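# Six arms lower a ring frame over a mast

## Task

Bring the ring frame down around the free-standing mast so that it ends resting flat on the low bars, with the mast still standing upright on its plate. The arm bases are fixed at these scene-frame positions in metres, with headings in degrees measured counter-clockwise from +x: arm1 x=-1.76 y=-0.37 z=+0.83 heading -15; arm2 x=-1.03 y=-1.32 z=+0.83 heading +71; arm3 x=+0.34 y=-1.74 z=+0.85 heading +131; arm4 x=+1.77 y=-0.22 z=+0.84 heading +160; arm5 x=+0.46 y=+1.67 z=+0.83 heading -115; arm6 x=-0.76 y=+1.47 z=+0.78 heading -58. Finish by releasing the frame and pulling all arms away. The result must hold without any robot supporting it.

## Robot and tools

Robots: six identical i2rt Big YAM arms named arm1 to arm6. Each has six joints, a two-finger gripper and a wrist camera (armN_cam_wrist). A fixed room camera, cam_high, also watches the scene. With joints 1 and 6 at zero and the hand level and pointing ahead, the wrist camera sits on top of the hand and looks toward the fingertips. The hand reaches roughly 1.0 m out from the joint-1 axis. Joints move at different speeds, so the hand's route between two postures can bulge outward.

Frame: one shared scene frame with its origin on the floor and +z up. The hand point is halfway between the fingertips. The hand's z axis runs along the fingers, and the fingers open and close along its y axis. The result lines do not print the base poses.

execute_actions(actions, cameras): actions is a list holding exactly one action, or nothing at all (an empty list only reports state and images). An action is an object keyed by arm name. Each arm gets its own entry containing "joints", an object of absolute joint targets by name. These are places to go to, not offsets. Valid names and ranges: joint1_rad -2.879 to 2.879 (turns about the base, positive is counter-clockwise seen from above, 0 points the way the base faces); joint2_rad 0 to 3.141 (shoulder, 0 is upper arm pointing back roughly level, positive lifts it up then forward); joint3_rad 0 to 3.019 (elbow, 0 folds the forearm onto the upper arm, positive opens it); joint4_rad -1.692 to 1.57 (hand pitch, positive tips the fingers up); joint5_rad -1.57 to 1.57 (hand yaw, positive toward the arm's right); joint6_rad -2.094 to 2.094 (hand roll, positive clockwise viewed from behind the hand); gripper_m 0 to 0.093, the fingertip gap in metres. The completion tolerances are ±0.045, ±0.14, ±0.09, ±0.055, ±0.03, ±0.035 rad and ±0.003 m. All motions in one action start together and may finish at different times, and no action runs longer than 15 s. Any unknown key or out-of-range number rejects the whole call, and nothing moves. cameras is a list of camera names, or "all". Leaving it out or passing null also gives all cameras, and [] gives none. The pictures line lists the returned images in order.

wait(seconds): 0 to 10 s, sends no commands, and returns state and images.

zoom_image(camera, region): region is [x0, y0, x1, y1] in pixels of that camera's latest full 504x504 image, with (0,0) at the top-left. The region can be at most 504 by 504.

finished_scene(scene): scene is 1 or 2. It ends that scene for good and reports whether the goal was met. The state must already satisfy the goal and remain that way. If a reply contains no tool call, every remaining scene ends.

Result lines: joint_positions gives current joint values. joint_status says how each commanded motion of the last accepted action finished. "off_target" means the joint stopped short and may still be pushing. After "contact_stop" or "time_out", the joint holds where it stopped. After a time_out, though, it may keep a target close by (within 0.375, 0.375, 0.113, 0.225, 0.075, 0.3 rad for joints 1 to 6) and keep pushing toward it. To relieve that, send the joint its reported position. "joint command not followed", usually with a cause line, means a self- or inter-arm clearance check blocked that arm's joint targets. Its gripper command still runs. Those joints show "not_followed" and may be retried later on their own. on_its_own lists joints this call did not command; "held at" there is the target being held, not the actual position. Joint torques come in joint order without the gripper. They include offsets, friction and noise, so they are not a reliable contact signal. Any joint or arm left out of an action may still be driving toward an earlier target.

Cautions: the arms do not stop on contact and can push hard. Two arms squeezing each other hard fails the task and ends the run, and a hard hit may do the same. The clearance check can react too late, and it ignores fingers, gripper housings and wrist cameras. No line reports arms touching each other. Continued pushing heats the motors: a MOTOR HOT warning appears from 85 °C. At 100 °C the arm goes limp and falls (OVER-TEMPERATURE FAULT, with limit_stop_at_motor_heat in joint_status). Resend the target afterwards. A joint holding a load sags. Knocking anything out of the work area or onto the floor fails the task. Loose objects may occasionally get nudged by outside forces. The simulation keeps running while you think, and the arms hold their last command during that time. Camera calibrations (K, distortion, T_world_to_cam) are approximate. Wrist-camera poses follow the reported joints, so they pick up extra error from those.

Each tool is called in YAML: its name, and indented under it one key for each argument.

## Session

execute_actions:
  actions: []

Scene clock: 0.00 s.
Joint torques (N m, as the arm reports them, + toward a larger angle): no reading
Motor temperatures (°C, as the motors report them): arm1=[25 25 27 29 27 24] | arm2=[26 25 24 27 26 24] | arm3=[27 28 23 23 24 27] | arm4=[27 26 26 27 27 24] | arm5=[25 28 27 27 24 26] | arm6=[24 25 25 27 25 24]
arm1.joint_positions: joint1_rad=+0.029 joint2_rad=+0.491 joint3_rad=+1.457 joint4_rad=-1.376 joint5_rad=+0.282 joint6_rad=-0.191 gripper_m=+0.094
arm1.joint_status: not commanded
arm1.hand: x=-1.6118 y=-0.4505 z=+1.4171 quat_wxyz=(-0.504, -0.090, -0.827, +0.230) (m; scene frame)
arm2.joint_positions: joint1_rad=-0.013 joint2_rad=+0.557 joint3_rad=+1.441 joint4_rad=-1.238 joint5_rad=+0.014 joint6_rad=-0.301 gripper_m=+0.094
arm2.joint_status: not commanded
arm2.hand: x=-0.9541 y=-1.1288 z=+1.4258 quat_wxyz=(-0.511, +0.562, -0.598, -0.254) (m; scene frame)
arm3.joint_positions: joint1_rad=-0.382 joint2_rad=+0.441 joint3_rad=+1.398 joint4_rad=-1.401 joint5_rad=-0.085 joint6_rad=-0.064 gripper_m=+0.094
arm3.joint_status: not commanded
arm3.hand: x=+0.2865 y=-1.6056 z=+1.4127 quat_wxyz=(-0.298, +0.712, -0.451, -0.449) (m; scene frame)
arm4.joint_positions: joint1_rad=-0.093 joint2_rad=+0.579 joint3_rad=+1.368 joint4_rad=-1.359 joint5_rad=-0.274 joint6_rad=-0.035 gripper_m=+0.094
arm4.joint_status: not commanded
arm4.hand: x=+1.5565 y=-0.1749 z=+1.3807 quat_wxyz=(+0.006, +0.865, -0.110, -0.490) (m; scene frame)
arm5.joint_positions: joint1_rad=-0.235 joint2_rad=+0.527 joint3_rad=+1.437 joint4_rad=-1.494 joint5_rad=-0.053 joint6_rad=+0.329 gripper_m=+0.094
arm5.joint_status: not commanded
arm5.hand: x=+0.3604 y=+1.5251 z=+1.3750 quat_wxyz=(-0.290, -0.843, -0.260, +0.370) (m; scene frame)
arm6.joint_positions: joint1_rad=+0.378 joint2_rad=+0.596 joint3_rad=+1.345 joint4_rad=-1.500 joint5_rad=+0.140 joint6_rad=+0.357 gripper_m=+0.095
arm6.joint_status: not commanded
arm6.hand: x=-0.6127 y=+1.3367 z=+1.2747 quat_wxyz=(-0.389, -0.457, -0.791, +0.121) (m; scene frame)
pictures: arm1_cam_wrist, arm2_cam_wrist, arm3_cam_wrist, arm4_cam_wrist, arm5_cam_wrist, arm6_cam_wrist, cam_high
Images, in order (width x height): arm1_cam_wrist 504x504, arm2_cam_wrist 504x504, arm3_cam_wrist 504x504, arm4_cam_wrist 504x504, arm5_cam_wrist 504x504, arm6_cam_wrist 504x504, cam_high 504x504.

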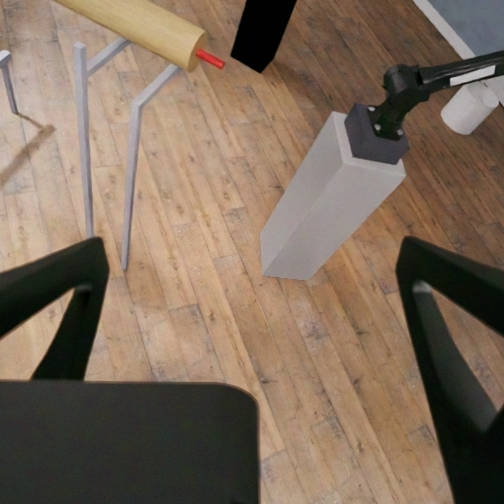

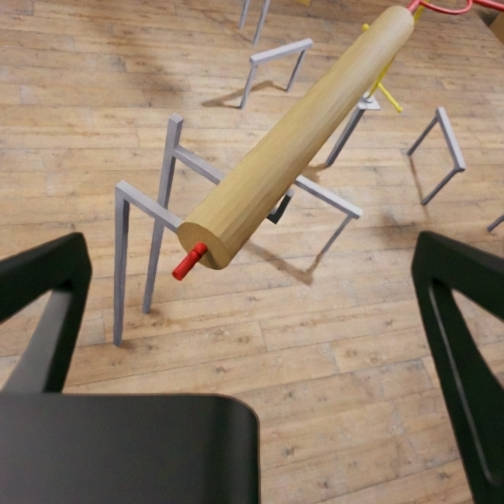

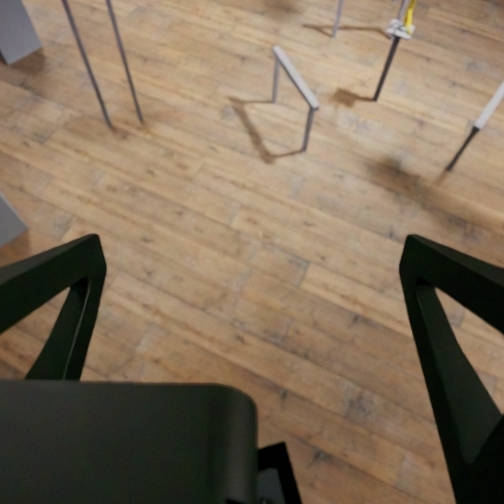

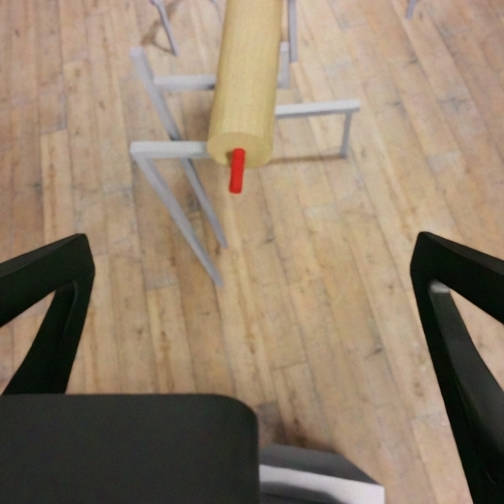

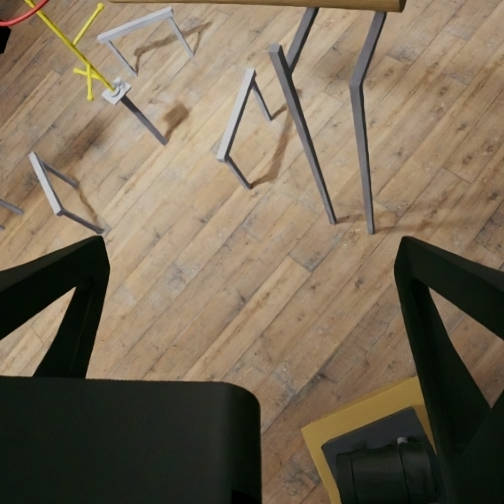

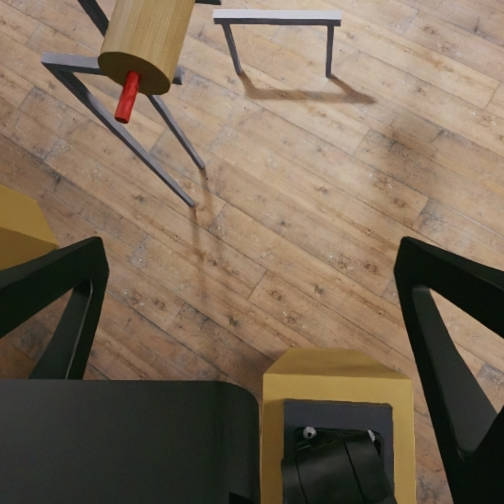

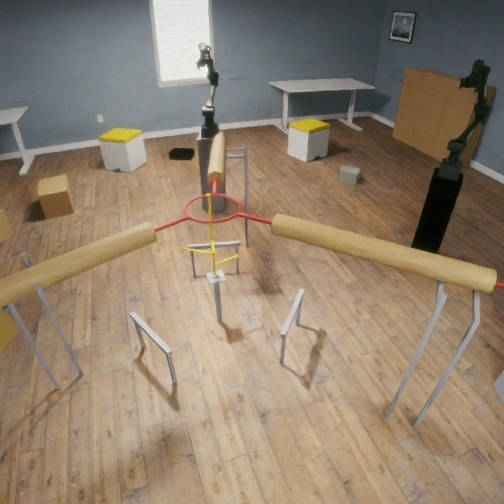

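zoom_image:
  camera: "cam_high"
  region: [130,130,330,330]

execute_actions:
  actions:
    - {"arm2":{"joints":{"joint1_rad":0,"joint2_rad":1.0,"joint3_rad":1.3,"joint4_rad":-1.3,"joint5_rad":0,"joint6_rad":0}},"arm4":{"joints":{"joint1_rad":0.15,"joint2_rad":1.2,"joint3_rad":1.5,"joint4_rad":-1.3,"joint5_rad":0,"joint6_rad":0}},"arm6":{"joints":{"joint1_rad":0.2,"joint2_rad":1.1,"joint3_rad":1.6,"joint4_rad":-1.5,"joint5_rad":0,"joint6_rad":0}},"arm1":{"joints":{"joint1_rad":0.47,"joint2_rad":1.8,"joint3_rad":1.6,"joint4_rad":0.4,"joint5_rad":0,"joint6_rad":0}},"arm3":{"joints":{"joint1_rad":-0.52,"joint2_rad":2.4,"joint3_rad":1.8,"joint4_rad":1.0,"joint5_rad":0,"joint6_rad":0}},"arm5":{"joints":{"joint1_rad":0.17,"joint2_rad":2.0,"joint3_rad":2.6,"joint4_rad":-0.8,"joint5_rad":0,"joint6_rad":0}}}

Region (130, 130, 330, 330) of cam_high's 504x504 image, scaled by 2.520, with more detail than that image has.

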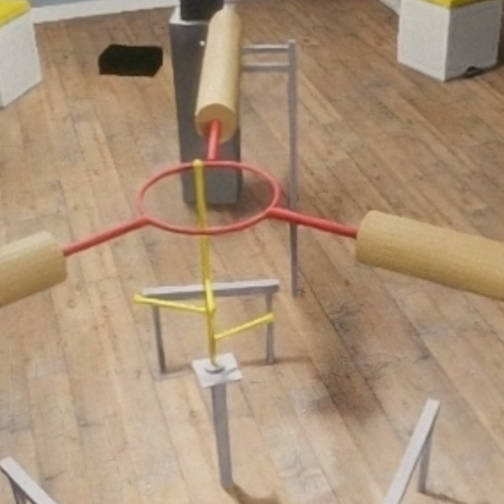

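Scene clock: 9.50 s.
Joint torques (N m, as the arm reports them, + toward a larger angle): arm1=[  1.63 -21.71  12.59   2.24  -0.08   0.07] | arm2=[ 0.4  -6.99 10.78  0.3  -0.1   0.07] | arm3=[ -0.45 -22.61  11.69   2.36  -0.05   0.13] | arm4=[-1.65 -9.32 12.02  1.62  0.13  0.08] | arm5=[  2.64 -27.25  13.43   2.46   0.03  -0.17] | arm6=[-1.81 -7.39  9.    1.66 -0.17 -0.23]
Motor temperatures (°C, as the motors report them): arm1=[25 25 29 29 27 24] | arm2=[26 25 26 27 26 24] | arm3=[27 28 25 23 24 27] | arm4=[27 26 29 27 27 24] | arm5=[25 28 28 27 24 26] | arm6=[24 25 27 27 25 24]
arm1.joint_positions: joint1_rad=+0.468 joint2_rad=+1.814 joint3_rad=+1.567 joint4_rad=+0.373 joint5_rad=+0.003 joint6_rad=-0.008 gripper_m=+0.094
arm1.joint_status: all done
arm1.hand: x=-0.9784 y=-0.2036 z=+1.2437 quat_wxyz=(-0.744, +0.073, -0.660, -0.074) (m; scene frame)
arm2.joint_positions: joint1_rad=-0.013 joint2_rad=+0.996 joint3_rad=+1.270 joint4_rad=-1.286 joint5_rad=+0.003 joint6_rad=-0.016 gripper_m=+0.094
arm2.joint_status: all done
arm2.hand: x=-0.9039 y=-0.9751 z=+1.2073 quat_wxyz=(-0.223, +0.558, -0.783, -0.160) (m; scene frame)
arm3.joint_positions: joint1_rad=-0.513 joint2_rad=+2.419 joint3_rad=+1.772 joint4_rad=+0.982 joint5_rad=-0.002 joint6_rad=-0.013 gripper_m=+0.094
arm3.joint_status: all done
arm3.hand: x=+0.1742 y=-0.8689 z=+1.0379 quat_wxyz=(-0.522, +0.447, -0.363, -0.629) (m; scene frame)
arm4.joint_positions: joint1_rad=+0.146 joint2_rad=+1.205 joint3_rad=+1.474 joint4_rad=-1.313 joint5_rad=-0.004 joint6_rad=-0.013 gripper_m=+0.094
arm4.joint_status: all done
arm4.hand: x=+1.3358 y=-0.1365 z=+1.2414 quat_wxyz=(-0.025, +0.962, -0.089, -0.259) (m; scene frame)
arm5.joint_positions: joint1_rad=+0.161 joint2_rad=+2.028 joint3_rad=+2.546 joint4_rad=-0.818 joint5_rad=-0.003 joint6_rad=+0.009 gripper_m=+0.094
arm5.joint_status: all done
arm5.hand: x=+0.2359 y=+0.8761 z=+1.3802 quat_wxyz=(-0.361, -0.646, -0.484, +0.467) (m; scene frame)
arm6.joint_positions: joint1_rad=+0.210 joint2_rad=+1.103 joint3_rad=+1.580 joint4_rad=-1.500 joint5_rad=+0.003 joint6_rad=+0.012 gripper_m=+0.095
arm6.joint_status: all done
arm6.hand: x=-0.4997 y=+1.2046 z=+1.2476 quat_wxyz=(-0.252, -0.380, -0.884, +0.108) (m; scene frame)
pictures: arm1_cam_wrist, arm2_cam_wrist, arm3_cam_wrist, arm4_cam_wrist, arm5_cam_wrist, arm6_cam_wrist, cam_high
camera_calibration (this result's frames):
arm1_cam_wrist: T_world_to_cam=[[0.212757, -0.977087, 0.00590223, 0.00722131], [-0.461572, -0.105826, -0.880768, 0.632315], [0.861212, 0.184665, -0.473511, 1.59479], [0, 0, 0, 1]] pos_world=[-1.08313, -0.220531, 1.31203]
arm2_cam_wrist: T_world_to_cam=[[0.944759, -0.327764, -0.000654171, 0.531626], [-0.326768, -0.942042, 0.0760248, -1.30019], [-0.0255344, -0.0716114, -0.997106, 1.23675], [0, 0, 0, 1]] pos_world=[-0.89554, -0.962021, 1.33237]
arm3_cam_wrist: T_world_to_cam=[[0.978297, 0.207073, 0.00739881, -0.000254587], [0.0690489, -0.292132, -0.953882, 0.725748], [-0.195362, 0.933691, -0.30009, 1.27815], [0, 0, 0, 1]] pos_world=[0.199839, -0.981332, 1.07584]
arm4_cam_wrist: T_world_to_cam=[[0.18914, 0.981948, -0.00215285, -0.113859], [0.977203, -0.18801, 0.0986202, -1.44809], [0.0964351, -0.0207568, -0.995123, 1.22854], [0, 0, 0, 1]] pos_world=[1.31814, -0.134951, 1.36511]
arm5_cam_wrist: T_world_to_cam=[[-0.961623, 0.273736, -0.0186962, 0.0153722], [0.232352, 0.776211, -0.586096, 0.0732477], [-0.145924, -0.567948, -0.810026, 1.77708], [0, 0, 0, 1]] pos_world=[0.257082, 0.948227, 1.4827]
arm6_cam_wrist: T_world_to_cam=[[-0.721962, -0.691932, -0.000571064, 0.468798], [-0.690724, 0.720652, 0.0596685, -1.28263], [-0.040875, 0.0434728, -0.998218, 1.2978], [0, 0, 0, 1]] pos_world=[-0.494445, 1.19229, 1.37229]
Images, in order (width x height): arm1_cam_wrist 504x504, arm2_cam_wrist 504x504, arm3_cam_wrist 504x504, arm4_cam_wrist 504x504, arm5_cam_wrist 504x504, arm6_cam_wrist 504x504, cam_high 504x504.

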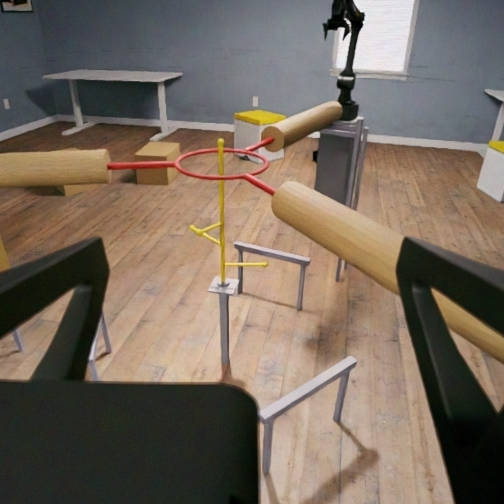

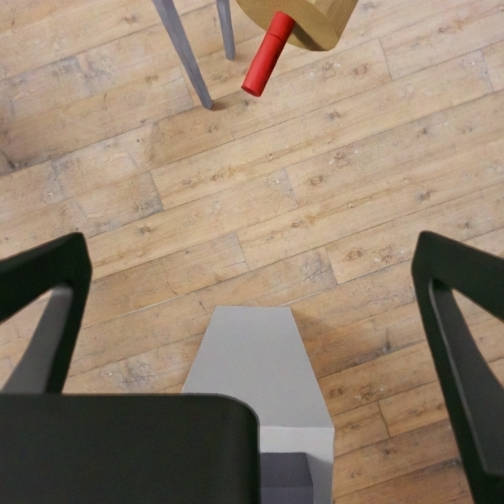

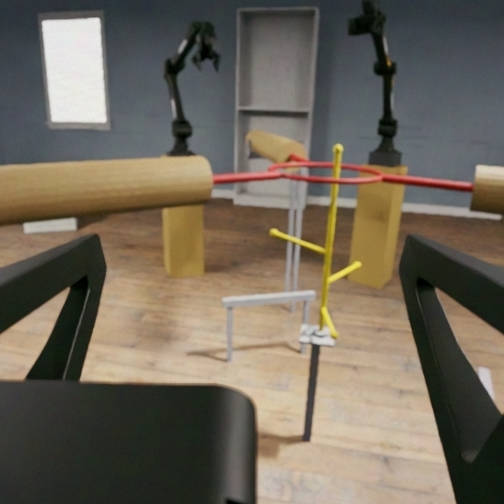

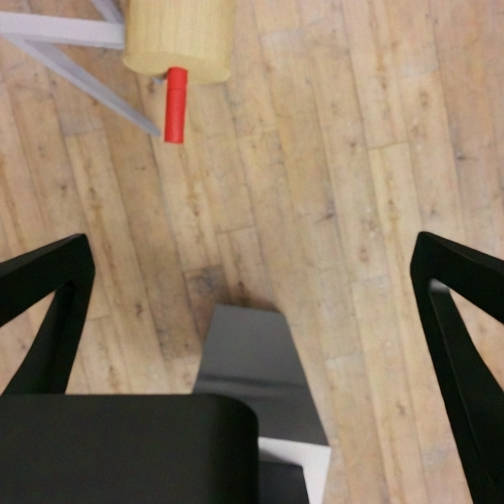

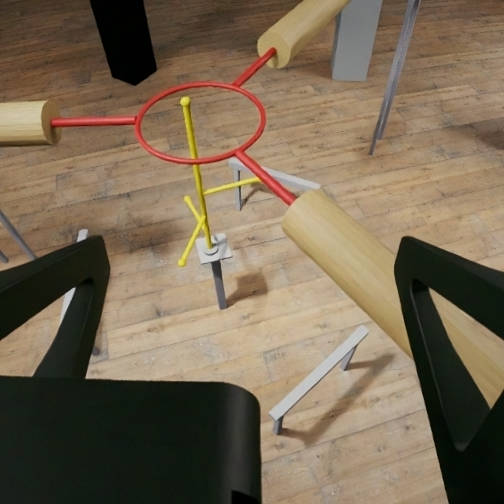

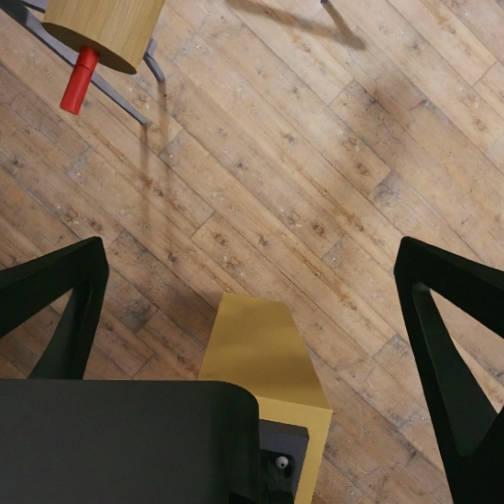

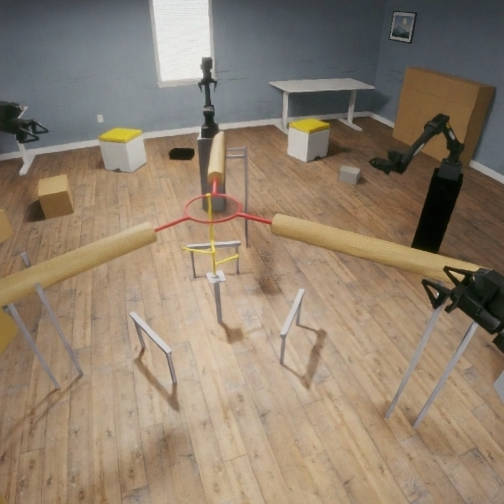

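execute_actions:
  actions:
    - {"arm2":{"joints":{"joint1_rad":-0.05,"joint2_rad":1.74,"joint3_rad":1.643,"joint4_rad":-1.434,"joint6_rad":0.43}},"arm4":{"joints":{"joint1_rad":0.297,"joint2_rad":1.847,"joint3_rad":1.767,"joint4_rad":-1.45,"joint6_rad":0.24}},"arm6":{"joints":{"joint1_rad":0.53,"joint2_rad":1.864,"joint3_rad":1.95,"joint4_rad":-1.617,"joint6_rad":0.75}}}
  cameras: ["arm2_cam_wrist","arm4_cam_wrist","arm6_cam_wrist"]

Scene clock: 52.23 s.
Joint torques (N m, as the arm reports them, + toward a larger angle): arm1=[  1.61 -21.76  12.59   2.23  -0.08   0.06] | arm2=[ -1.78 -20.43  10.16  -0.52  -0.04   0.08] | arm3=[ -0.41 -22.46  11.68   2.33  -0.05   0.12] | arm4=[ -2.45 -20.68  11.54  -0.37   0.06   0.07] | arm5=[  2.73 -27.08  13.56   2.29   0.06  -0.19] | arm6=[ -1.46 -22.87   9.52   0.36   0.     0.06]
Motor temperatures (°C, as the motors report them): arm1=[25 29 36 29 27 24] | arm2=[26 25 31 27 26 24] | arm3=[27 35 30 24 24 27] | arm4=[27 27 33 27 27 24] | arm5=[25 31 33 27 24 26] | arm6=[24 26 32 27 25 24]
arm1.joint_positions: joint1_rad=+0.468 joint2_rad=+1.814 joint3_rad=+1.567 joint4_rad=+0.373 joint5_rad=+0.003 joint6_rad=-0.008 gripper_m=+0.094
arm1.joint_status: not commanded
arm1.hand: x=-0.9784 y=-0.2036 z=+1.2437 quat_wxyz=(-0.744, +0.073, -0.660, -0.074) (m; scene frame)
arm2.joint_positions: joint1_rad=-0.037 joint2_rad=+1.750 joint3_rad=+1.613 joint4_rad=-1.420 joint5_rad=+0.003 joint6_rad=+0.414 gripper_m=+0.094
arm2.joint_status: all done
arm2.hand: x=-0.8379 y=-0.8219 z=+1.0199 quat_wxyz=(-0.001, +0.384, -0.923, -0.008) (m; scene frame)
arm3.joint_positions: joint1_rad=-0.513 joint2_rad=+2.419 joint3_rad=+1.772 joint4_rad=+0.982 joint5_rad=-0.002 joint6_rad=-0.013 gripper_m=+0.094
arm3.joint_status: not commanded
arm3.hand: x=+0.1742 y=-0.8689 z=+1.0379 quat_wxyz=(-0.522, +0.447, -0.363, -0.629) (m; scene frame)
arm4.joint_positions: joint1_rad=+0.303 joint2_rad=+1.862 joint3_rad=+1.740 joint4_rad=-1.440 joint5_rad=-0.001 joint6_rad=+0.227 gripper_m=+0.094
arm4.joint_status: all done
arm4.hand: x=+1.1924 y=-0.1996 z=+1.0253 quat_wxyz=(+0.002, +0.991, -0.134, -0.004) (m; scene frame)
arm5.joint_positions: joint1_rad=+0.161 joint2_rad=+2.028 joint3_rad=+2.546 joint4_rad=-0.818 joint5_rad=-0.003 joint6_rad=+0.009 gripper_m=+0.094
arm5.joint_status: not commanded
arm5.hand: x=+0.2359 y=+0.8761 z=+1.3802 quat_wxyz=(-0.361, -0.646, -0.484, +0.467) (m; scene frame)
arm6.joint_positions: joint1_rad=+0.535 joint2_rad=+1.879 joint3_rad=+1.925 joint4_rad=-1.606 joint5_rad=+0.001 joint6_rad=+0.737 gripper_m=+0.095
arm6.joint_status: all done
arm6.hand: x=-0.2423 y=+1.2067 z=+1.0264 quat_wxyz=(-0.009, -0.570, -0.822, +0.003) (m; scene frame)
pictures: arm2_cam_wrist, arm4_cam_wrist, arm6_cam_wrist
camera_calibration (this result's frames):
arm2_cam_wrist: T_world_to_cam=[[0.708985, -0.705106, -0.0129034, 0.024177], [-0.566067, -0.579903, 0.585901, -1.54287], [-0.420605, -0.40809, -0.81028, 0.264373], [0, 0, 0, 1]] pos_world=[-0.779315, -0.769782, 1.1185]
arm4_cam_wrist: T_world_to_cam=[[0.271519, 0.962415, -0.00589499, -0.123497], [0.785835, -0.218157, 0.57868, -1.56853], [0.555645, -0.161755, -0.815533, 0.266164], [0, 0, 0, 1]] pos_world=[1.11824, -0.180277, 1.12401]
arm6_cam_wrist: T_world_to_cam=[[-0.934872, -0.354866, -0.00913388, 0.206438], [-0.298207, 0.771128, 0.562525, -1.57507], [-0.192578, 0.528613, -0.82673, 0.289161], [0, 0, 0, 1]] pos_world=[-0.221018, 1.13498, 1.12696]
Images, in order (width x height): arm2_cam_wrist 504x504, arm4_cam_wrist 504x504, arm6_cam_wrist 504x504.

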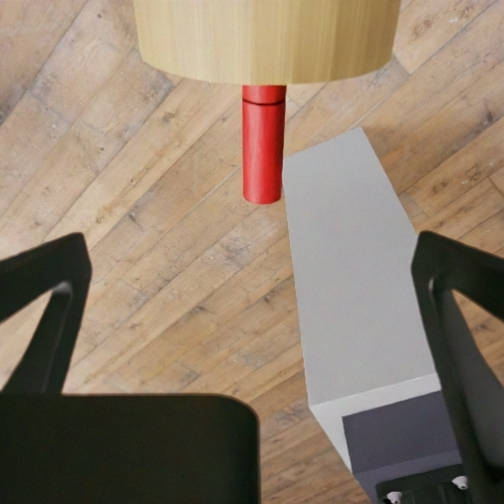

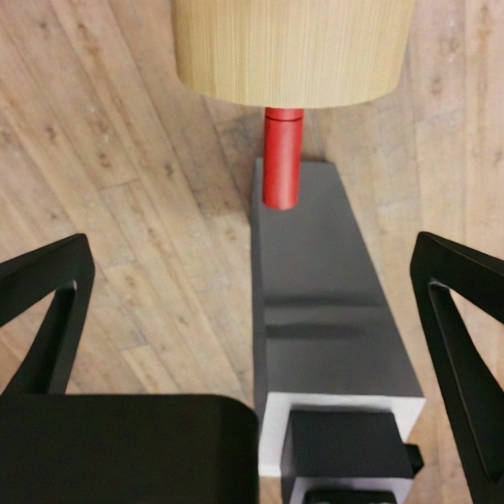

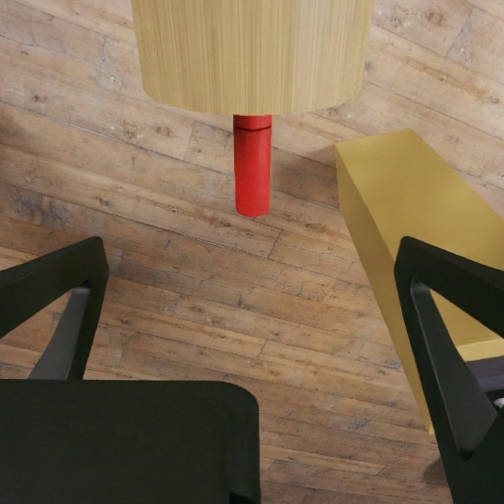

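execute_actions:
  actions:
    - {"arm2":{"joints":{"joint1_rad":-0.06,"joint2_rad":1.811,"joint3_rad":1.45,"joint4_rad":-1.174}},"arm4":{"joints":{"joint1_rad":0.262,"joint2_rad":1.91,"joint3_rad":1.565,"joint4_rad":-1.186}},"arm6":{"joints":{"joint2_rad":1.887,"joint3_rad":1.69,"joint4_rad":-1.338}}}
  cameras: ["arm2_cam_wrist","arm4_cam_wrist","arm6_cam_wrist","cam_high"]

Scene clock: 58.07 s.
Joint torques (N m, as the arm reports them, + toward a larger angle): arm1=[  1.6  -21.73  12.6    2.24  -0.08   0.07] | arm2=[ -2.07 -21.51   8.71   0.54  -0.04   0.06] | arm3=[ -0.27 -22.45  11.73   2.34  -0.05   0.11] | arm4=[ -1.78 -21.79   9.77   0.63   0.05   0.07] | arm5=[  2.86 -27.58  13.55   2.36   0.07  -0.19] | arm6=[ -1.6  -21.16   7.73   1.22   0.01   0.07]
Motor temperatures (°C, as the motors report them): arm1=[25 29 37 29 27 24] | arm2=[26 26 31 27 26 24] | arm3=[27 35 30 24 24 27] | arm4=[27 28 33 27 27 24] | arm5=[25 32 34 27 24 26] | arm6=[24 27 32 27 25 24]
arm1.joint_positions: joint1_rad=+0.468 joint2_rad=+1.814 joint3_rad=+1.567 joint4_rad=+0.373 joint5_rad=+0.003 joint6_rad=-0.008 gripper_m=+0.094
arm1.joint_status: not commanded
arm1.hand: x=-0.9784 y=-0.2036 z=+1.2437 quat_wxyz=(-0.744, +0.073, -0.660, -0.074) (m; scene frame)
arm2.joint_positions: joint1_rad=-0.045 joint2_rad=+1.833 joint3_rad=+1.431 joint4_rad=-1.190 joint5_rad=+0.003 joint6_rad=+0.414 gripper_m=+0.094
arm2.joint_status: all done
arm2.hand: x=-0.8373 y=-0.8289 z=+0.9099 quat_wxyz=(+0.012, +0.380, -0.925, +0.005) (m; scene frame)
arm3.joint_positions: joint1_rad=-0.513 joint2_rad=+2.419 joint3_rad=+1.772 joint4_rad=+0.982 joint5_rad=-0.002 joint6_rad=-0.013 gripper_m=+0.094
arm3.joint_status: not commanded
arm3.hand: x=+0.1742 y=-0.8689 z=+1.0379 quat_wxyz=(-0.522, +0.447, -0.363, -0.629) (m; scene frame)
arm4.joint_positions: joint1_rad=+0.258 joint2_rad=+1.928 joint3_rad=+1.549 joint4_rad=-1.199 joint5_rad=-0.001 joint6_rad=+0.228 gripper_m=+0.094
arm4.joint_status: all done
arm4.hand: x=+1.2001 y=-0.1744 z=+0.9181 quat_wxyz=(+0.001, +0.988, -0.156, +0.004) (m; scene frame)
arm5.joint_positions: joint1_rad=+0.161 joint2_rad=+2.028 joint3_rad=+2.546 joint4_rad=-0.818 joint5_rad=-0.003 joint6_rad=+0.009 gripper_m=+0.094
arm5.joint_status: not commanded
arm5.hand: x=+0.2359 y=+0.8761 z=+1.3802 quat_wxyz=(-0.361, -0.646, -0.484, +0.467) (m; scene frame)
arm6.joint_positions: joint1_rad=+0.535 joint2_rad=+1.883 joint3_rad=+1.686 joint4_rad=-1.351 joint5_rad=+0.001 joint6_rad=+0.738 gripper_m=+0.095
arm6.joint_status: all done
arm6.hand: x=-0.2443 y=+1.2070 z=+0.9337 quat_wxyz=(-0.015, -0.570, -0.822, +0.002) (m; scene frame)
pictures: arm2_cam_wrist, arm4_cam_wrist, arm6_cam_wrist, cam_high
camera_calibration (this result's frames):
arm2_cam_wrist: T_world_to_cam=[[0.703293, -0.710898, 0.0014281, -0.00515744], [-0.56282, -0.55557, 0.612026, -1.48304], [-0.434295, -0.431238, -0.790836, 0.124358], [0, 0, 0, 1]] pos_world=[-0.777047, -0.773968, 1.00601]
arm4_cam_wrist: T_world_to_cam=[[0.314956, 0.949104, -0.00204237, -0.208495], [0.765528, -0.252764, 0.591673, -1.50062], [0.561043, -0.187915, -0.806175, 0.158923], [0, 0, 0, 1]] pos_world=[1.12527, -0.151554, 1.01557]
arm6_cam_wrist: T_world_to_cam=[[-0.934964, -0.354307, -0.0175747, 0.21104], [-0.303942, 0.774542, 0.55471, -1.522], [-0.182925, 0.523976, -0.831858, 0.224712], [0, 0, 0, 1]] pos_world=[-0.22418, 1.13589, 1.03491]
Images, in order (width x height): arm2_cam_wrist 504x504, arm4_cam_wrist 504x504, arm6_cam_wrist 504x504, cam_high 504x504.

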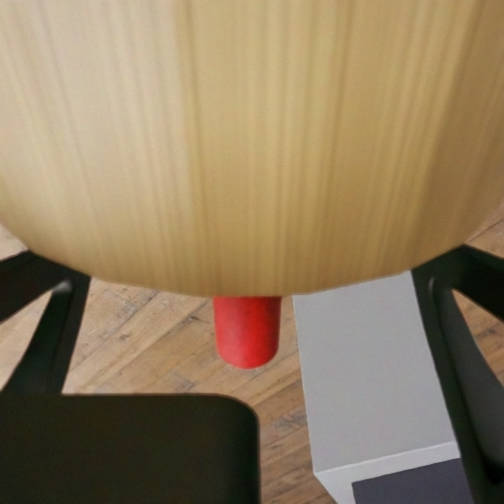

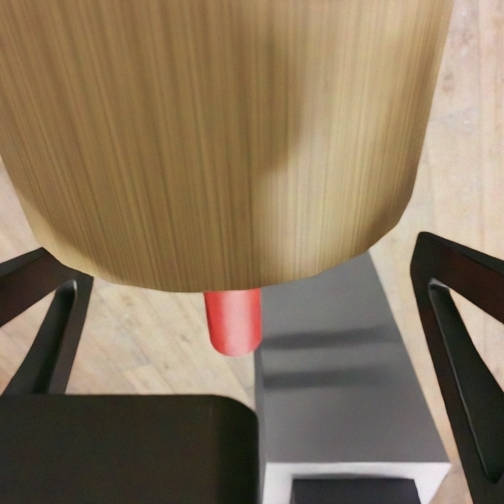

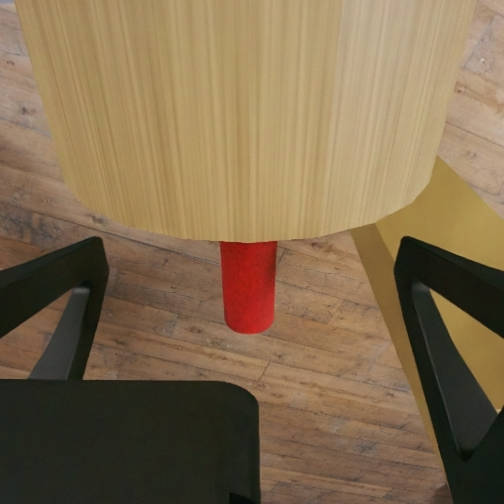

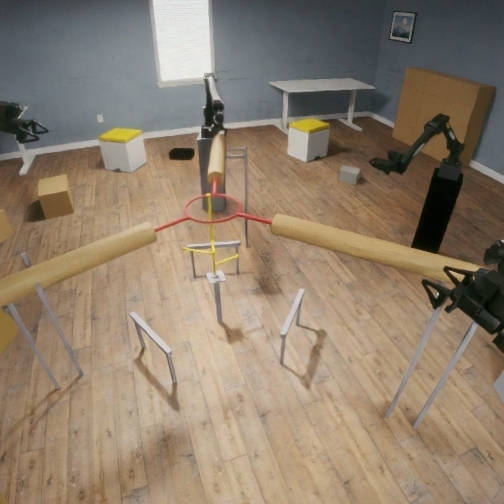

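execute_actions:
  actions:
    - {"arm4":{"joints":{"joint1_rad":0.27,"joint3_rad":1.535,"joint4_rad":-1.15}},"arm6":{"joints":{"joint2_rad":1.9,"joint3_rad":1.655,"joint4_rad":-1.29}}}
  cameras: []

execute_actions:
  actions:
    - {"arm2":{"joints":{"gripper_m":0}},"arm4":{"joints":{"gripper_m":0}},"arm6":{"joints":{"gripper_m":0}}}
  cameras: []

execute_actions:
  actions:
    - {"arm2":{"joints":{"joint2_rad":1.77,"joint3_rad":1.53,"joint4_rad":-1.27}},"arm4":{"joints":{"joint2_rad":1.87,"joint3_rad":1.62,"joint4_rad":-1.26}},"arm6":{"joints":{"joint2_rad":1.87,"joint3_rad":1.76,"joint4_rad":-1.4}}}
  cameras: ["arm1_cam_wrist","arm3_cam_wrist","cam_high"]

Scene clock: 64.23 s.
Joint torques (N m, as the arm reports them, + toward a larger angle): arm1=[  1.67 -21.71  12.61   2.24  -0.08   0.07] | arm2=[ -2.07 -21.51   8.75   0.55  -0.04   0.07] | arm3=[ -0.45 -22.44  11.68   2.31  -0.04   0.11] | arm4=[ -1.56 -21.8    8.73   0.7    0.07   0.07] | arm5=[  2.81 -27.01  13.62   2.32   0.04  -0.17] | arm6=[ -1.43 -19.88   7.35   1.27   0.     0.07]
Motor temperatures (°C, as the motors report them): arm1=[25 29 37 29 27 24] | arm2=[26 26 31 27 26 24] | arm3=[27 35 30 24 24 27] | arm4=[27 28 33 27 27 24] | arm5=[25 32 34 27 24 26] | arm6=[24 27 31 27 25 24]
arm1.joint_positions: joint1_rad=+0.468 joint2_rad=+1.814 joint3_rad=+1.567 joint4_rad=+0.373 joint5_rad=+0.003 joint6_rad=-0.008 gripper_m=+0.094
arm1.joint_status: not commanded
arm1.hand: x=-0.9784 y=-0.2036 z=+1.2437 quat_wxyz=(-0.744, +0.073, -0.660, -0.074) (m; scene frame)
arm2.joint_positions: joint1_rad=-0.045 joint2_rad=+1.833 joint3_rad=+1.431 joint4_rad=-1.190 joint5_rad=+0.003 joint6_rad=+0.414 gripper_m=+0.094
arm2.joint_status: not commanded
arm2.hand: x=-0.8373 y=-0.8289 z=+0.9099 quat_wxyz=(+0.012, +0.380, -0.925, +0.005) (m; scene frame)
arm3.joint_positions: joint1_rad=-0.513 joint2_rad=+2.419 joint3_rad=+1.772 joint4_rad=+0.982 joint5_rad=-0.002 joint6_rad=-0.013 gripper_m=+0.094
arm3.joint_status: not commanded
arm3.hand: x=+0.1742 y=-0.8689 z=+1.0379 quat_wxyz=(-0.522, +0.447, -0.363, -0.629) (m; scene frame)
arm4.joint_positions: joint1_rad=+0.264 joint2_rad=+1.928 joint3_rad=+1.529 joint4_rad=-1.163 joint5_rad=-0.001 joint6_rad=+0.228 gripper_m=+0.094
arm4.joint_status: all done
arm4.hand: x=+1.1989 y=-0.1773 z=+0.9113 quat_wxyz=(+0.002, +0.988, -0.154, -0.004) (m; scene frame)
arm5.joint_positions: joint1_rad=+0.161 joint2_rad=+2.028 joint3_rad=+2.546 joint4_rad=-0.818 joint5_rad=-0.003 joint6_rad=+0.009 gripper_m=+0.094
arm5.joint_status: not commanded
arm5.hand: x=+0.2359 y=+0.8761 z=+1.3802 quat_wxyz=(-0.361, -0.646, -0.484, +0.467) (m; scene frame)
arm6.joint_positions: joint1_rad=+0.535 joint2_rad=+1.883 joint3_rad=+1.656 joint4_rad=-1.303 joint5_rad=+0.001 joint6_rad=+0.738 gripper_m=+0.095
arm6.joint_status: all done
arm6.hand: x=-0.2427 y=+1.2061 z=+0.9223 quat_wxyz=(-0.024, -0.570, -0.822, +0.001) (m; scene frame)
pictures: none
No camera images: the call's "cameras" was empty. Leave "cameras" out to get every camera's image.

Scene clock: 65.07 s.
Joint torques (N m, as the arm reports them, + toward a larger angle): arm1=[  1.48 -21.72  12.59   2.24  -0.08   0.07] | arm2=[ -1.97 -21.49   8.73   0.47   0.2    0.07] | arm3=[ -0.44 -22.4   11.67   2.34  -0.04   0.12] | arm4=[ -2.29 -19.39   9.71   0.75  -0.06   0.04] | arm5=[  2.84 -27.29  13.69   2.31   0.06  -0.16] | arm6=[ -1.52 -19.79   7.42   1.24  -0.05   0.05]
Motor temperatures (°C, as the motors report them): arm1=[25 29 37 29 27 24] | arm2=[26 26 31 27 26 24] | arm3=[27 35 30 24 24 27] | arm4=[27 28 33 27 27 24] | arm5=[25 32 34 27 24 26] | arm6=[24 27 31 27 25 24]
arm1.joint_positions: joint1_rad=+0.468 joint2_rad=+1.814 joint3_rad=+1.567 joint4_rad=+0.373 joint5_rad=+0.003 joint6_rad=-0.008 gripper_m=+0.094
arm1.joint_status: not commanded
arm1.hand: x=-0.9784 y=-0.2036 z=+1.2437 quat_wxyz=(-0.744, +0.073, -0.660, -0.074) (m; scene frame)
arm2.joint_positions: joint1_rad=-0.045 joint2_rad=+1.833 joint3_rad=+1.431 joint4_rad=-1.188 joint5_rad=-0.004 joint6_rad=+0.414 gripper_m=+0.018
arm2.joint_status: gripper_m off_target (ended at +0.018, target +0.000)
arm2.hand: x=-0.8382 y=-0.8281 z=+0.9099 quat_wxyz=(+0.014, +0.380, -0.925, +0.002) (m; scene frame)
arm3.joint_positions: joint1_rad=-0.513 joint2_rad=+2.419 joint3_rad=+1.772 joint4_rad=+0.982 joint5_rad=-0.002 joint6_rad=-0.013 gripper_m=+0.094
arm3.joint_status: not commanded
arm3.hand: x=+0.1742 y=-0.8689 z=+1.0379 quat_wxyz=(-0.522, +0.447, -0.363, -0.629) (m; scene frame)
arm4.joint_positions: joint1_rad=+0.276 joint2_rad=+1.907 joint3_rad=+1.521 joint4_rad=-1.163 joint5_rad=+0.001 joint6_rad=+0.231 gripper_m=+0.000
arm4.joint_status: all done
arm4.hand: x=+1.2003 y=-0.1837 z=+0.9196 quat_wxyz=(+0.001, +0.989, -0.149, -0.010) (m; scene frame)
arm5.joint_positions: joint1_rad=+0.161 joint2_rad=+2.028 joint3_rad=+2.546 joint4_rad=-0.818 joint5_rad=-0.003 joint6_rad=+0.009 gripper_m=+0.094
arm5.joint_status: not commanded
arm5.hand: x=+0.2359 y=+0.8761 z=+1.3802 quat_wxyz=(-0.361, -0.646, -0.484, +0.467) (m; scene frame)
arm6.joint_positions: joint1_rad=+0.535 joint2_rad=+1.883 joint3_rad=+1.656 joint4_rad=-1.303 joint5_rad=+0.002 joint6_rad=+0.738 gripper_m=+0.017
arm6.joint_status: gripper_m off_target (ended at +0.017, target +0.000)
arm6.hand: x=-0.2428 y=+1.2060 z=+0.9223 quat_wxyz=(-0.024, -0.570, -0.821, +0.001) (m; scene frame)
pictures: none
No camera images: the call's "cameras" was empty. Leave "cameras" out to get every camera's image.

Scene clock: 65.90 s.
Joint torques (N m, as the arm reports them, + toward a larger angle): arm1=[  1.61 -21.7   12.6    2.24  -0.08   0.07] | arm2=[ -1.96 -23.99  12.41  -0.96   0.13   0.06] | arm3=[ -0.33 -22.39  11.65   2.35  -0.04   0.13] | arm4=[ -2.35 -21.57  12.69  -0.34  -0.06   0.04] | arm5=[  2.28 -27.26  13.69   2.38   0.04  -0.19] | arm6=[ -1.04 -22.92  11.96  -0.37  -0.18   0.07]
Motor temperatures (°C, as the motors report them): arm1=[25 29 37 29 27 24] | arm2=[26 27 31 27 26 24] | arm3=[27 35 30 24 24 27] | arm4=[27 28 33 27 27 24] | arm5=[25 32 34 27 24 26] | arm6=[24 27 32 27 25 24]
arm1.joint_positions: joint1_rad=+0.468 joint2_rad=+1.814 joint3_rad=+1.567 joint4_rad=+0.373 joint5_rad=+0.003 joint6_rad=-0.008 gripper_m=+0.094
arm1.joint_status: not commanded
arm1.hand: x=-0.9784 y=-0.2036 z=+1.2437 quat_wxyz=(-0.744, +0.073, -0.660, -0.074) (m; scene frame)
arm2.joint_positions: joint1_rad=-0.046 joint2_rad=+1.822 joint3_rad=+1.459 joint4_rad=-1.245 joint5_rad=-0.002 joint6_rad=+0.414 gripper_m=+0.018
arm2.joint_status: all done
arm2.hand: x=-0.8384 y=-0.8308 z=+0.9260 quat_wxyz=(+0.019, +0.380, -0.925, +0.009) (m; scene frame)
arm3.joint_positions: joint1_rad=-0.513 joint2_rad=+2.419 joint3_rad=+1.772 joint4_rad=+0.982 joint5_rad=-0.002 joint6_rad=-0.013 gripper_m=+0.094
arm3.joint_status: not commanded
arm3.hand: x=+0.1742 y=-0.8689 z=+1.0379 quat_wxyz=(-0.522, +0.447, -0.363, -0.629) (m; scene frame)
arm4.joint_positions: joint1_rad=+0.276 joint2_rad=+1.886 joint3_rad=+1.578 joint4_rad=-1.249 joint5_rad=+0.001 joint6_rad=+0.231 gripper_m=+0.000
arm4.joint_status: all done
arm4.hand: x=+1.1993 y=-0.1836 z=+0.9516 quat_wxyz=(+0.001, +0.989, -0.149, -0.006) (m; scene frame)
arm5.joint_positions: joint1_rad=+0.161 joint2_rad=+2.028 joint3_rad=+2.546 joint4_rad=-0.818 joint5_rad=-0.003 joint6_rad=+0.009 gripper_m=+0.094
arm5.joint_status: not commanded
arm5.hand: x=+0.2359 y=+0.8761 z=+1.3802 quat_wxyz=(-0.361, -0.646, -0.484, +0.467) (m; scene frame)
arm6.joint_positions: joint1_rad=+0.532 joint2_rad=+1.888 joint3_rad=+1.699 joint4_rad=-1.370 joint5_rad=+0.005 joint6_rad=+0.738 gripper_m=+0.017
arm6.joint_status: all done
arm6.hand: x=-0.2461 y=+1.2051 z=+0.9353 quat_wxyz=(-0.010, -0.571, -0.821, +0.005) (m; scene frame)
pictures: arm1_cam_wrist, arm3_cam_wrist, cam_high
camera_calibration (this result's frames):
arm1_cam_wrist: T_world_to_cam=[[0.212757, -0.977087, 0.00590223, 0.00722131], [-0.461572, -0.105826, -0.880768, 0.632315], [0.861212, 0.184665, -0.473511, 1.59479], [0, 0, 0, 1]] pos_world=[-1.08313, -0.220531, 1.31203]
arm3_cam_wrist: T_world_to_cam=[[0.978297, 0.207073, 0.00739881, -0.000254587], [0.0690489, -0.292132, -0.953882, 0.725748], [-0.195362, 0.933691, -0.30009, 1.27815], [0, 0, 0, 1]] pos_world=[0.199839, -0.981332, 1.07584]
Images, in order (width x height): arm1_cam_wrist 504x504, arm3_cam_wrist 504x504, cam_high 504x504.

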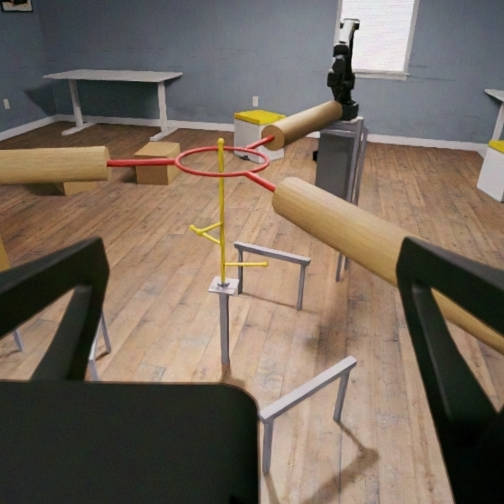

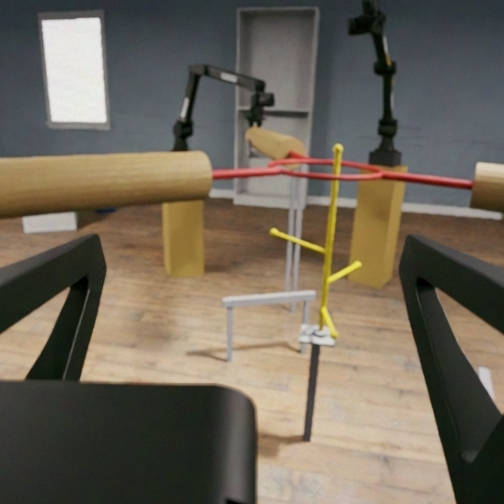

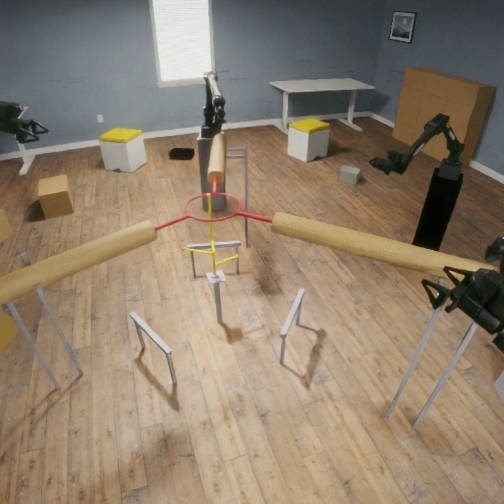

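execute_actions:
  actions:
    - {"arm2":{"joints":{"joint2_rad":1.811,"joint3_rad":1.45,"joint4_rad":-1.174}},"arm4":{"joints":{"gripper_m":0.07}},"arm6":{"joints":{"joint2_rad":1.88,"joint3_rad":1.66,"joint4_rad":-1.3}}}
  cameras: []

execute_actions:
  actions:
    - {"arm4":{"joints":{"joint2_rad":1.93,"joint3_rad":1.505,"joint4_rad":-1.09}},"arm6":{"joints":{"joint2_rad":1.91,"joint3_rad":1.65,"gripper_m":0.06}}}
  cameras: ["arm4_cam_wrist","arm6_cam_wrist"]

Scene clock: 69.87 s.
Joint torques (N m, as the arm reports them, + toward a larger angle): arm1=[  1.56 -21.73  12.59   2.22  -0.09   0.07] | arm2=[ -2.03 -21.44   8.74   0.59   0.22   0.06] | arm3=[ -0.59 -22.32  11.71   2.32  -0.05   0.13] | arm4=[ -2.3  -21.22  12.53  -0.39  -0.05   0.04] | arm5=[  2.62 -27.29  13.46   2.41   0.06  -0.19] | arm6=[ -1.2  -22.18   7.26   1.49  -0.02   0.07]
Motor temperatures (°C, as the motors report them): arm1=[25 30 37 29 27 24] | arm2=[26 27 31 27 26 24] | arm3=[27 35 30 24 24 27] | arm4=[27 29 33 27 27 24] | arm5=[25 32 34 27 24 26] | arm6=[24 27 32 27 25 24]
arm1.joint_positions: joint1_rad=+0.468 joint2_rad=+1.814 joint3_rad=+1.567 joint4_rad=+0.373 joint5_rad=+0.003 joint6_rad=-0.008 gripper_m=+0.094
arm1.joint_status: not commanded
arm1.hand: x=-0.9784 y=-0.2036 z=+1.2437 quat_wxyz=(-0.744, +0.073, -0.660, -0.074) (m; scene frame)
arm2.joint_positions: joint1_rad=-0.046 joint2_rad=+1.833 joint3_rad=+1.431 joint4_rad=-1.193 joint5_rad=-0.005 joint6_rad=+0.414 gripper_m=+0.018
arm2.joint_status: all done
arm2.hand: x=-0.8385 y=-0.8291 z=+0.9103 quat_wxyz=(+0.015, +0.380, -0.925, +0.003) (m; scene frame)
arm3.joint_positions: joint1_rad=-0.513 joint2_rad=+2.419 joint3_rad=+1.772 joint4_rad=+0.982 joint5_rad=-0.002 joint6_rad=-0.013 gripper_m=+0.094
arm3.joint_status: not commanded
arm3.hand: x=+0.1742 y=-0.8689 z=+1.0379 quat_wxyz=(-0.522, +0.447, -0.363, -0.629) (m; scene frame)
arm4.joint_positions: joint1_rad=+0.276 joint2_rad=+1.886 joint3_rad=+1.578 joint4_rad=-1.249 joint5_rad=+0.001 joint6_rad=+0.231 gripper_m=+0.070
arm4.joint_status: all done
arm4.hand: x=+1.1993 y=-0.1836 z=+0.9516 quat_wxyz=(+0.001, +0.989, -0.149, -0.006) (m; scene frame)
arm5.joint_positions: joint1_rad=+0.161 joint2_rad=+2.028 joint3_rad=+2.546 joint4_rad=-0.818 joint5_rad=-0.003 joint6_rad=+0.009 gripper_m=+0.094
arm5.joint_status: not commanded
arm5.hand: x=+0.2359 y=+0.8761 z=+1.3802 quat_wxyz=(-0.361, -0.646, -0.484, +0.467) (m; scene frame)
arm6.joint_positions: joint1_rad=+0.532 joint2_rad=+1.887 joint3_rad=+1.662 joint4_rad=-1.320 joint5_rad=+0.002 joint6_rad=+0.738 gripper_m=+0.017
arm6.joint_status: all done
arm6.hand: x=-0.2454 y=+1.2053 z=+0.9221 quat_wxyz=(-0.017, -0.571, -0.821, +0.002) (m; scene frame)
pictures: none
No camera images: the call's "cameras" was empty. Leave "cameras" out to get every camera's image.

Scene clock: 70.77 s.
Joint torques (N m, as the arm reports them, + toward a larger angle): arm1=[  1.5  -21.7   12.59   2.24  -0.09   0.07] | arm2=[ -1.97 -21.49   8.7    0.61   0.22   0.07] | arm3=[ -0.4  -22.32  11.71   2.28  -0.05   0.12] | arm4=[ -2.58 -20.1    9.35   1.05   0.03   0.04] | arm5=[  2.76 -27.32  13.6    2.36   0.06  -0.18] | arm6=[ -1.17 -19.21   7.11   1.26  -0.04   0.07]
Motor temperatures (°C, as the motors report them): arm1=[25 30 37 29 27 24] | arm2=[26 27 31 27 26 24] | arm3=[27 36 30 24 24 27] | arm4=[27 29 33 27 27 24] | arm5=[25 32 34 27 24 26] | arm6=[24 27 32 27 25 24]
arm1.joint_positions: joint1_rad=+0.468 joint2_rad=+1.814 joint3_rad=+1.567 joint4_rad=+0.373 joint5_rad=+0.003 joint6_rad=-0.008 gripper_m=+0.094
arm1.joint_status: not commanded
arm1.hand: x=-0.9784 y=-0.2036 z=+1.2437 quat_wxyz=(-0.744, +0.073, -0.660, -0.074) (m; scene frame)
arm2.joint_positions: joint1_rad=-0.046 joint2_rad=+1.833 joint3_rad=+1.431 joint4_rad=-1.193 joint5_rad=-0.005 joint6_rad=+0.414 gripper_m=+0.018
arm2.joint_status: not commanded
arm2.hand: x=-0.8385 y=-0.8291 z=+0.9103 quat_wxyz=(+0.015, +0.380, -0.925, +0.003) (m; scene frame)
arm3.joint_positions: joint1_rad=-0.513 joint2_rad=+2.419 joint3_rad=+1.772 joint4_rad=+0.982 joint5_rad=-0.002 joint6_rad=-0.013 gripper_m=+0.094
arm3.joint_status: not commanded
arm3.hand: x=+0.1742 y=-0.8689 z=+1.0379 quat_wxyz=(-0.522, +0.447, -0.363, -0.629) (m; scene frame)
arm4.joint_positions: joint1_rad=+0.276 joint2_rad=+1.937 joint3_rad=+1.492 joint4_rad=-1.110 joint5_rad=-0.001 joint6_rad=+0.231 gripper_m=+0.070
arm4.joint_status: all done
arm4.hand: x=+1.2009 y=-0.1841 z=+0.8934 quat_wxyz=(+0.002, +0.989, -0.149, -0.007) (m; scene frame)
arm5.joint_positions: joint1_rad=+0.161 joint2_rad=+2.028 joint3_rad=+2.546 joint4_rad=-0.818 joint5_rad=-0.003 joint6_rad=+0.009 gripper_m=+0.094
arm5.joint_status: not commanded
arm5.hand: x=+0.2359 y=+0.8761 z=+1.3802 quat_wxyz=(-0.361, -0.646, -0.484, +0.467) (m; scene frame)
arm6.joint_positions: joint1_rad=+0.532 joint2_rad=+1.887 joint3_rad=+1.653 joint4_rad=-1.313 joint5_rad=+0.002 joint6_rad=+0.738 gripper_m=+0.060
arm6.joint_status: all done
arm6.hand: x=-0.2465 y=+1.2059 z=+0.9190 quat_wxyz=(-0.016, -0.571, -0.821, +0.002) (m; scene frame)
pictures: arm4_cam_wrist, arm6_cam_wrist
camera_calibration (this result's frames):
arm4_cam_wrist: T_world_to_cam=[[0.301463, 0.953455, -0.0066681, -0.178367], [0.782291, -0.243334, 0.573419, -1.49117], [0.545106, -0.178081, -0.819235, 0.169387], [0, 0, 0, 1]] pos_world=[1.12797, -0.162624, 0.992644]
arm6_cam_wrist: T_world_to_cam=[[-0.936315, -0.350733, -0.0173139, 0.203452], [-0.300987, 0.77616, 0.55406, -1.51427], [-0.180889, 0.523986, -0.832297, 0.213557], [0, 0, 0, 1]] pos_world=[-0.226649, 1.13477, 1.02026]
Images, in order (width x height): arm4_cam_wrist 504x504, arm6_cam_wrist 504x504.

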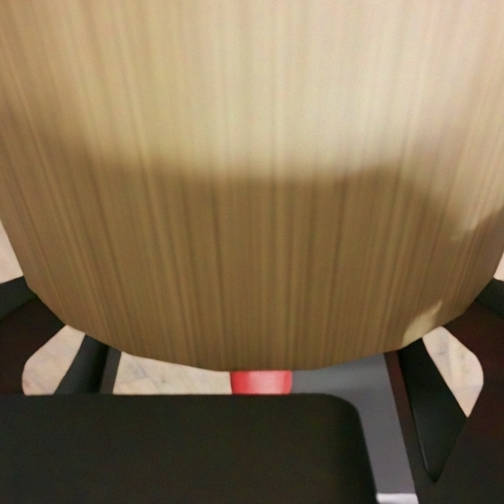

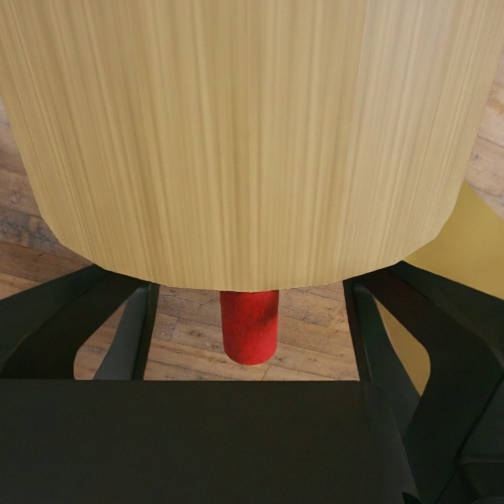

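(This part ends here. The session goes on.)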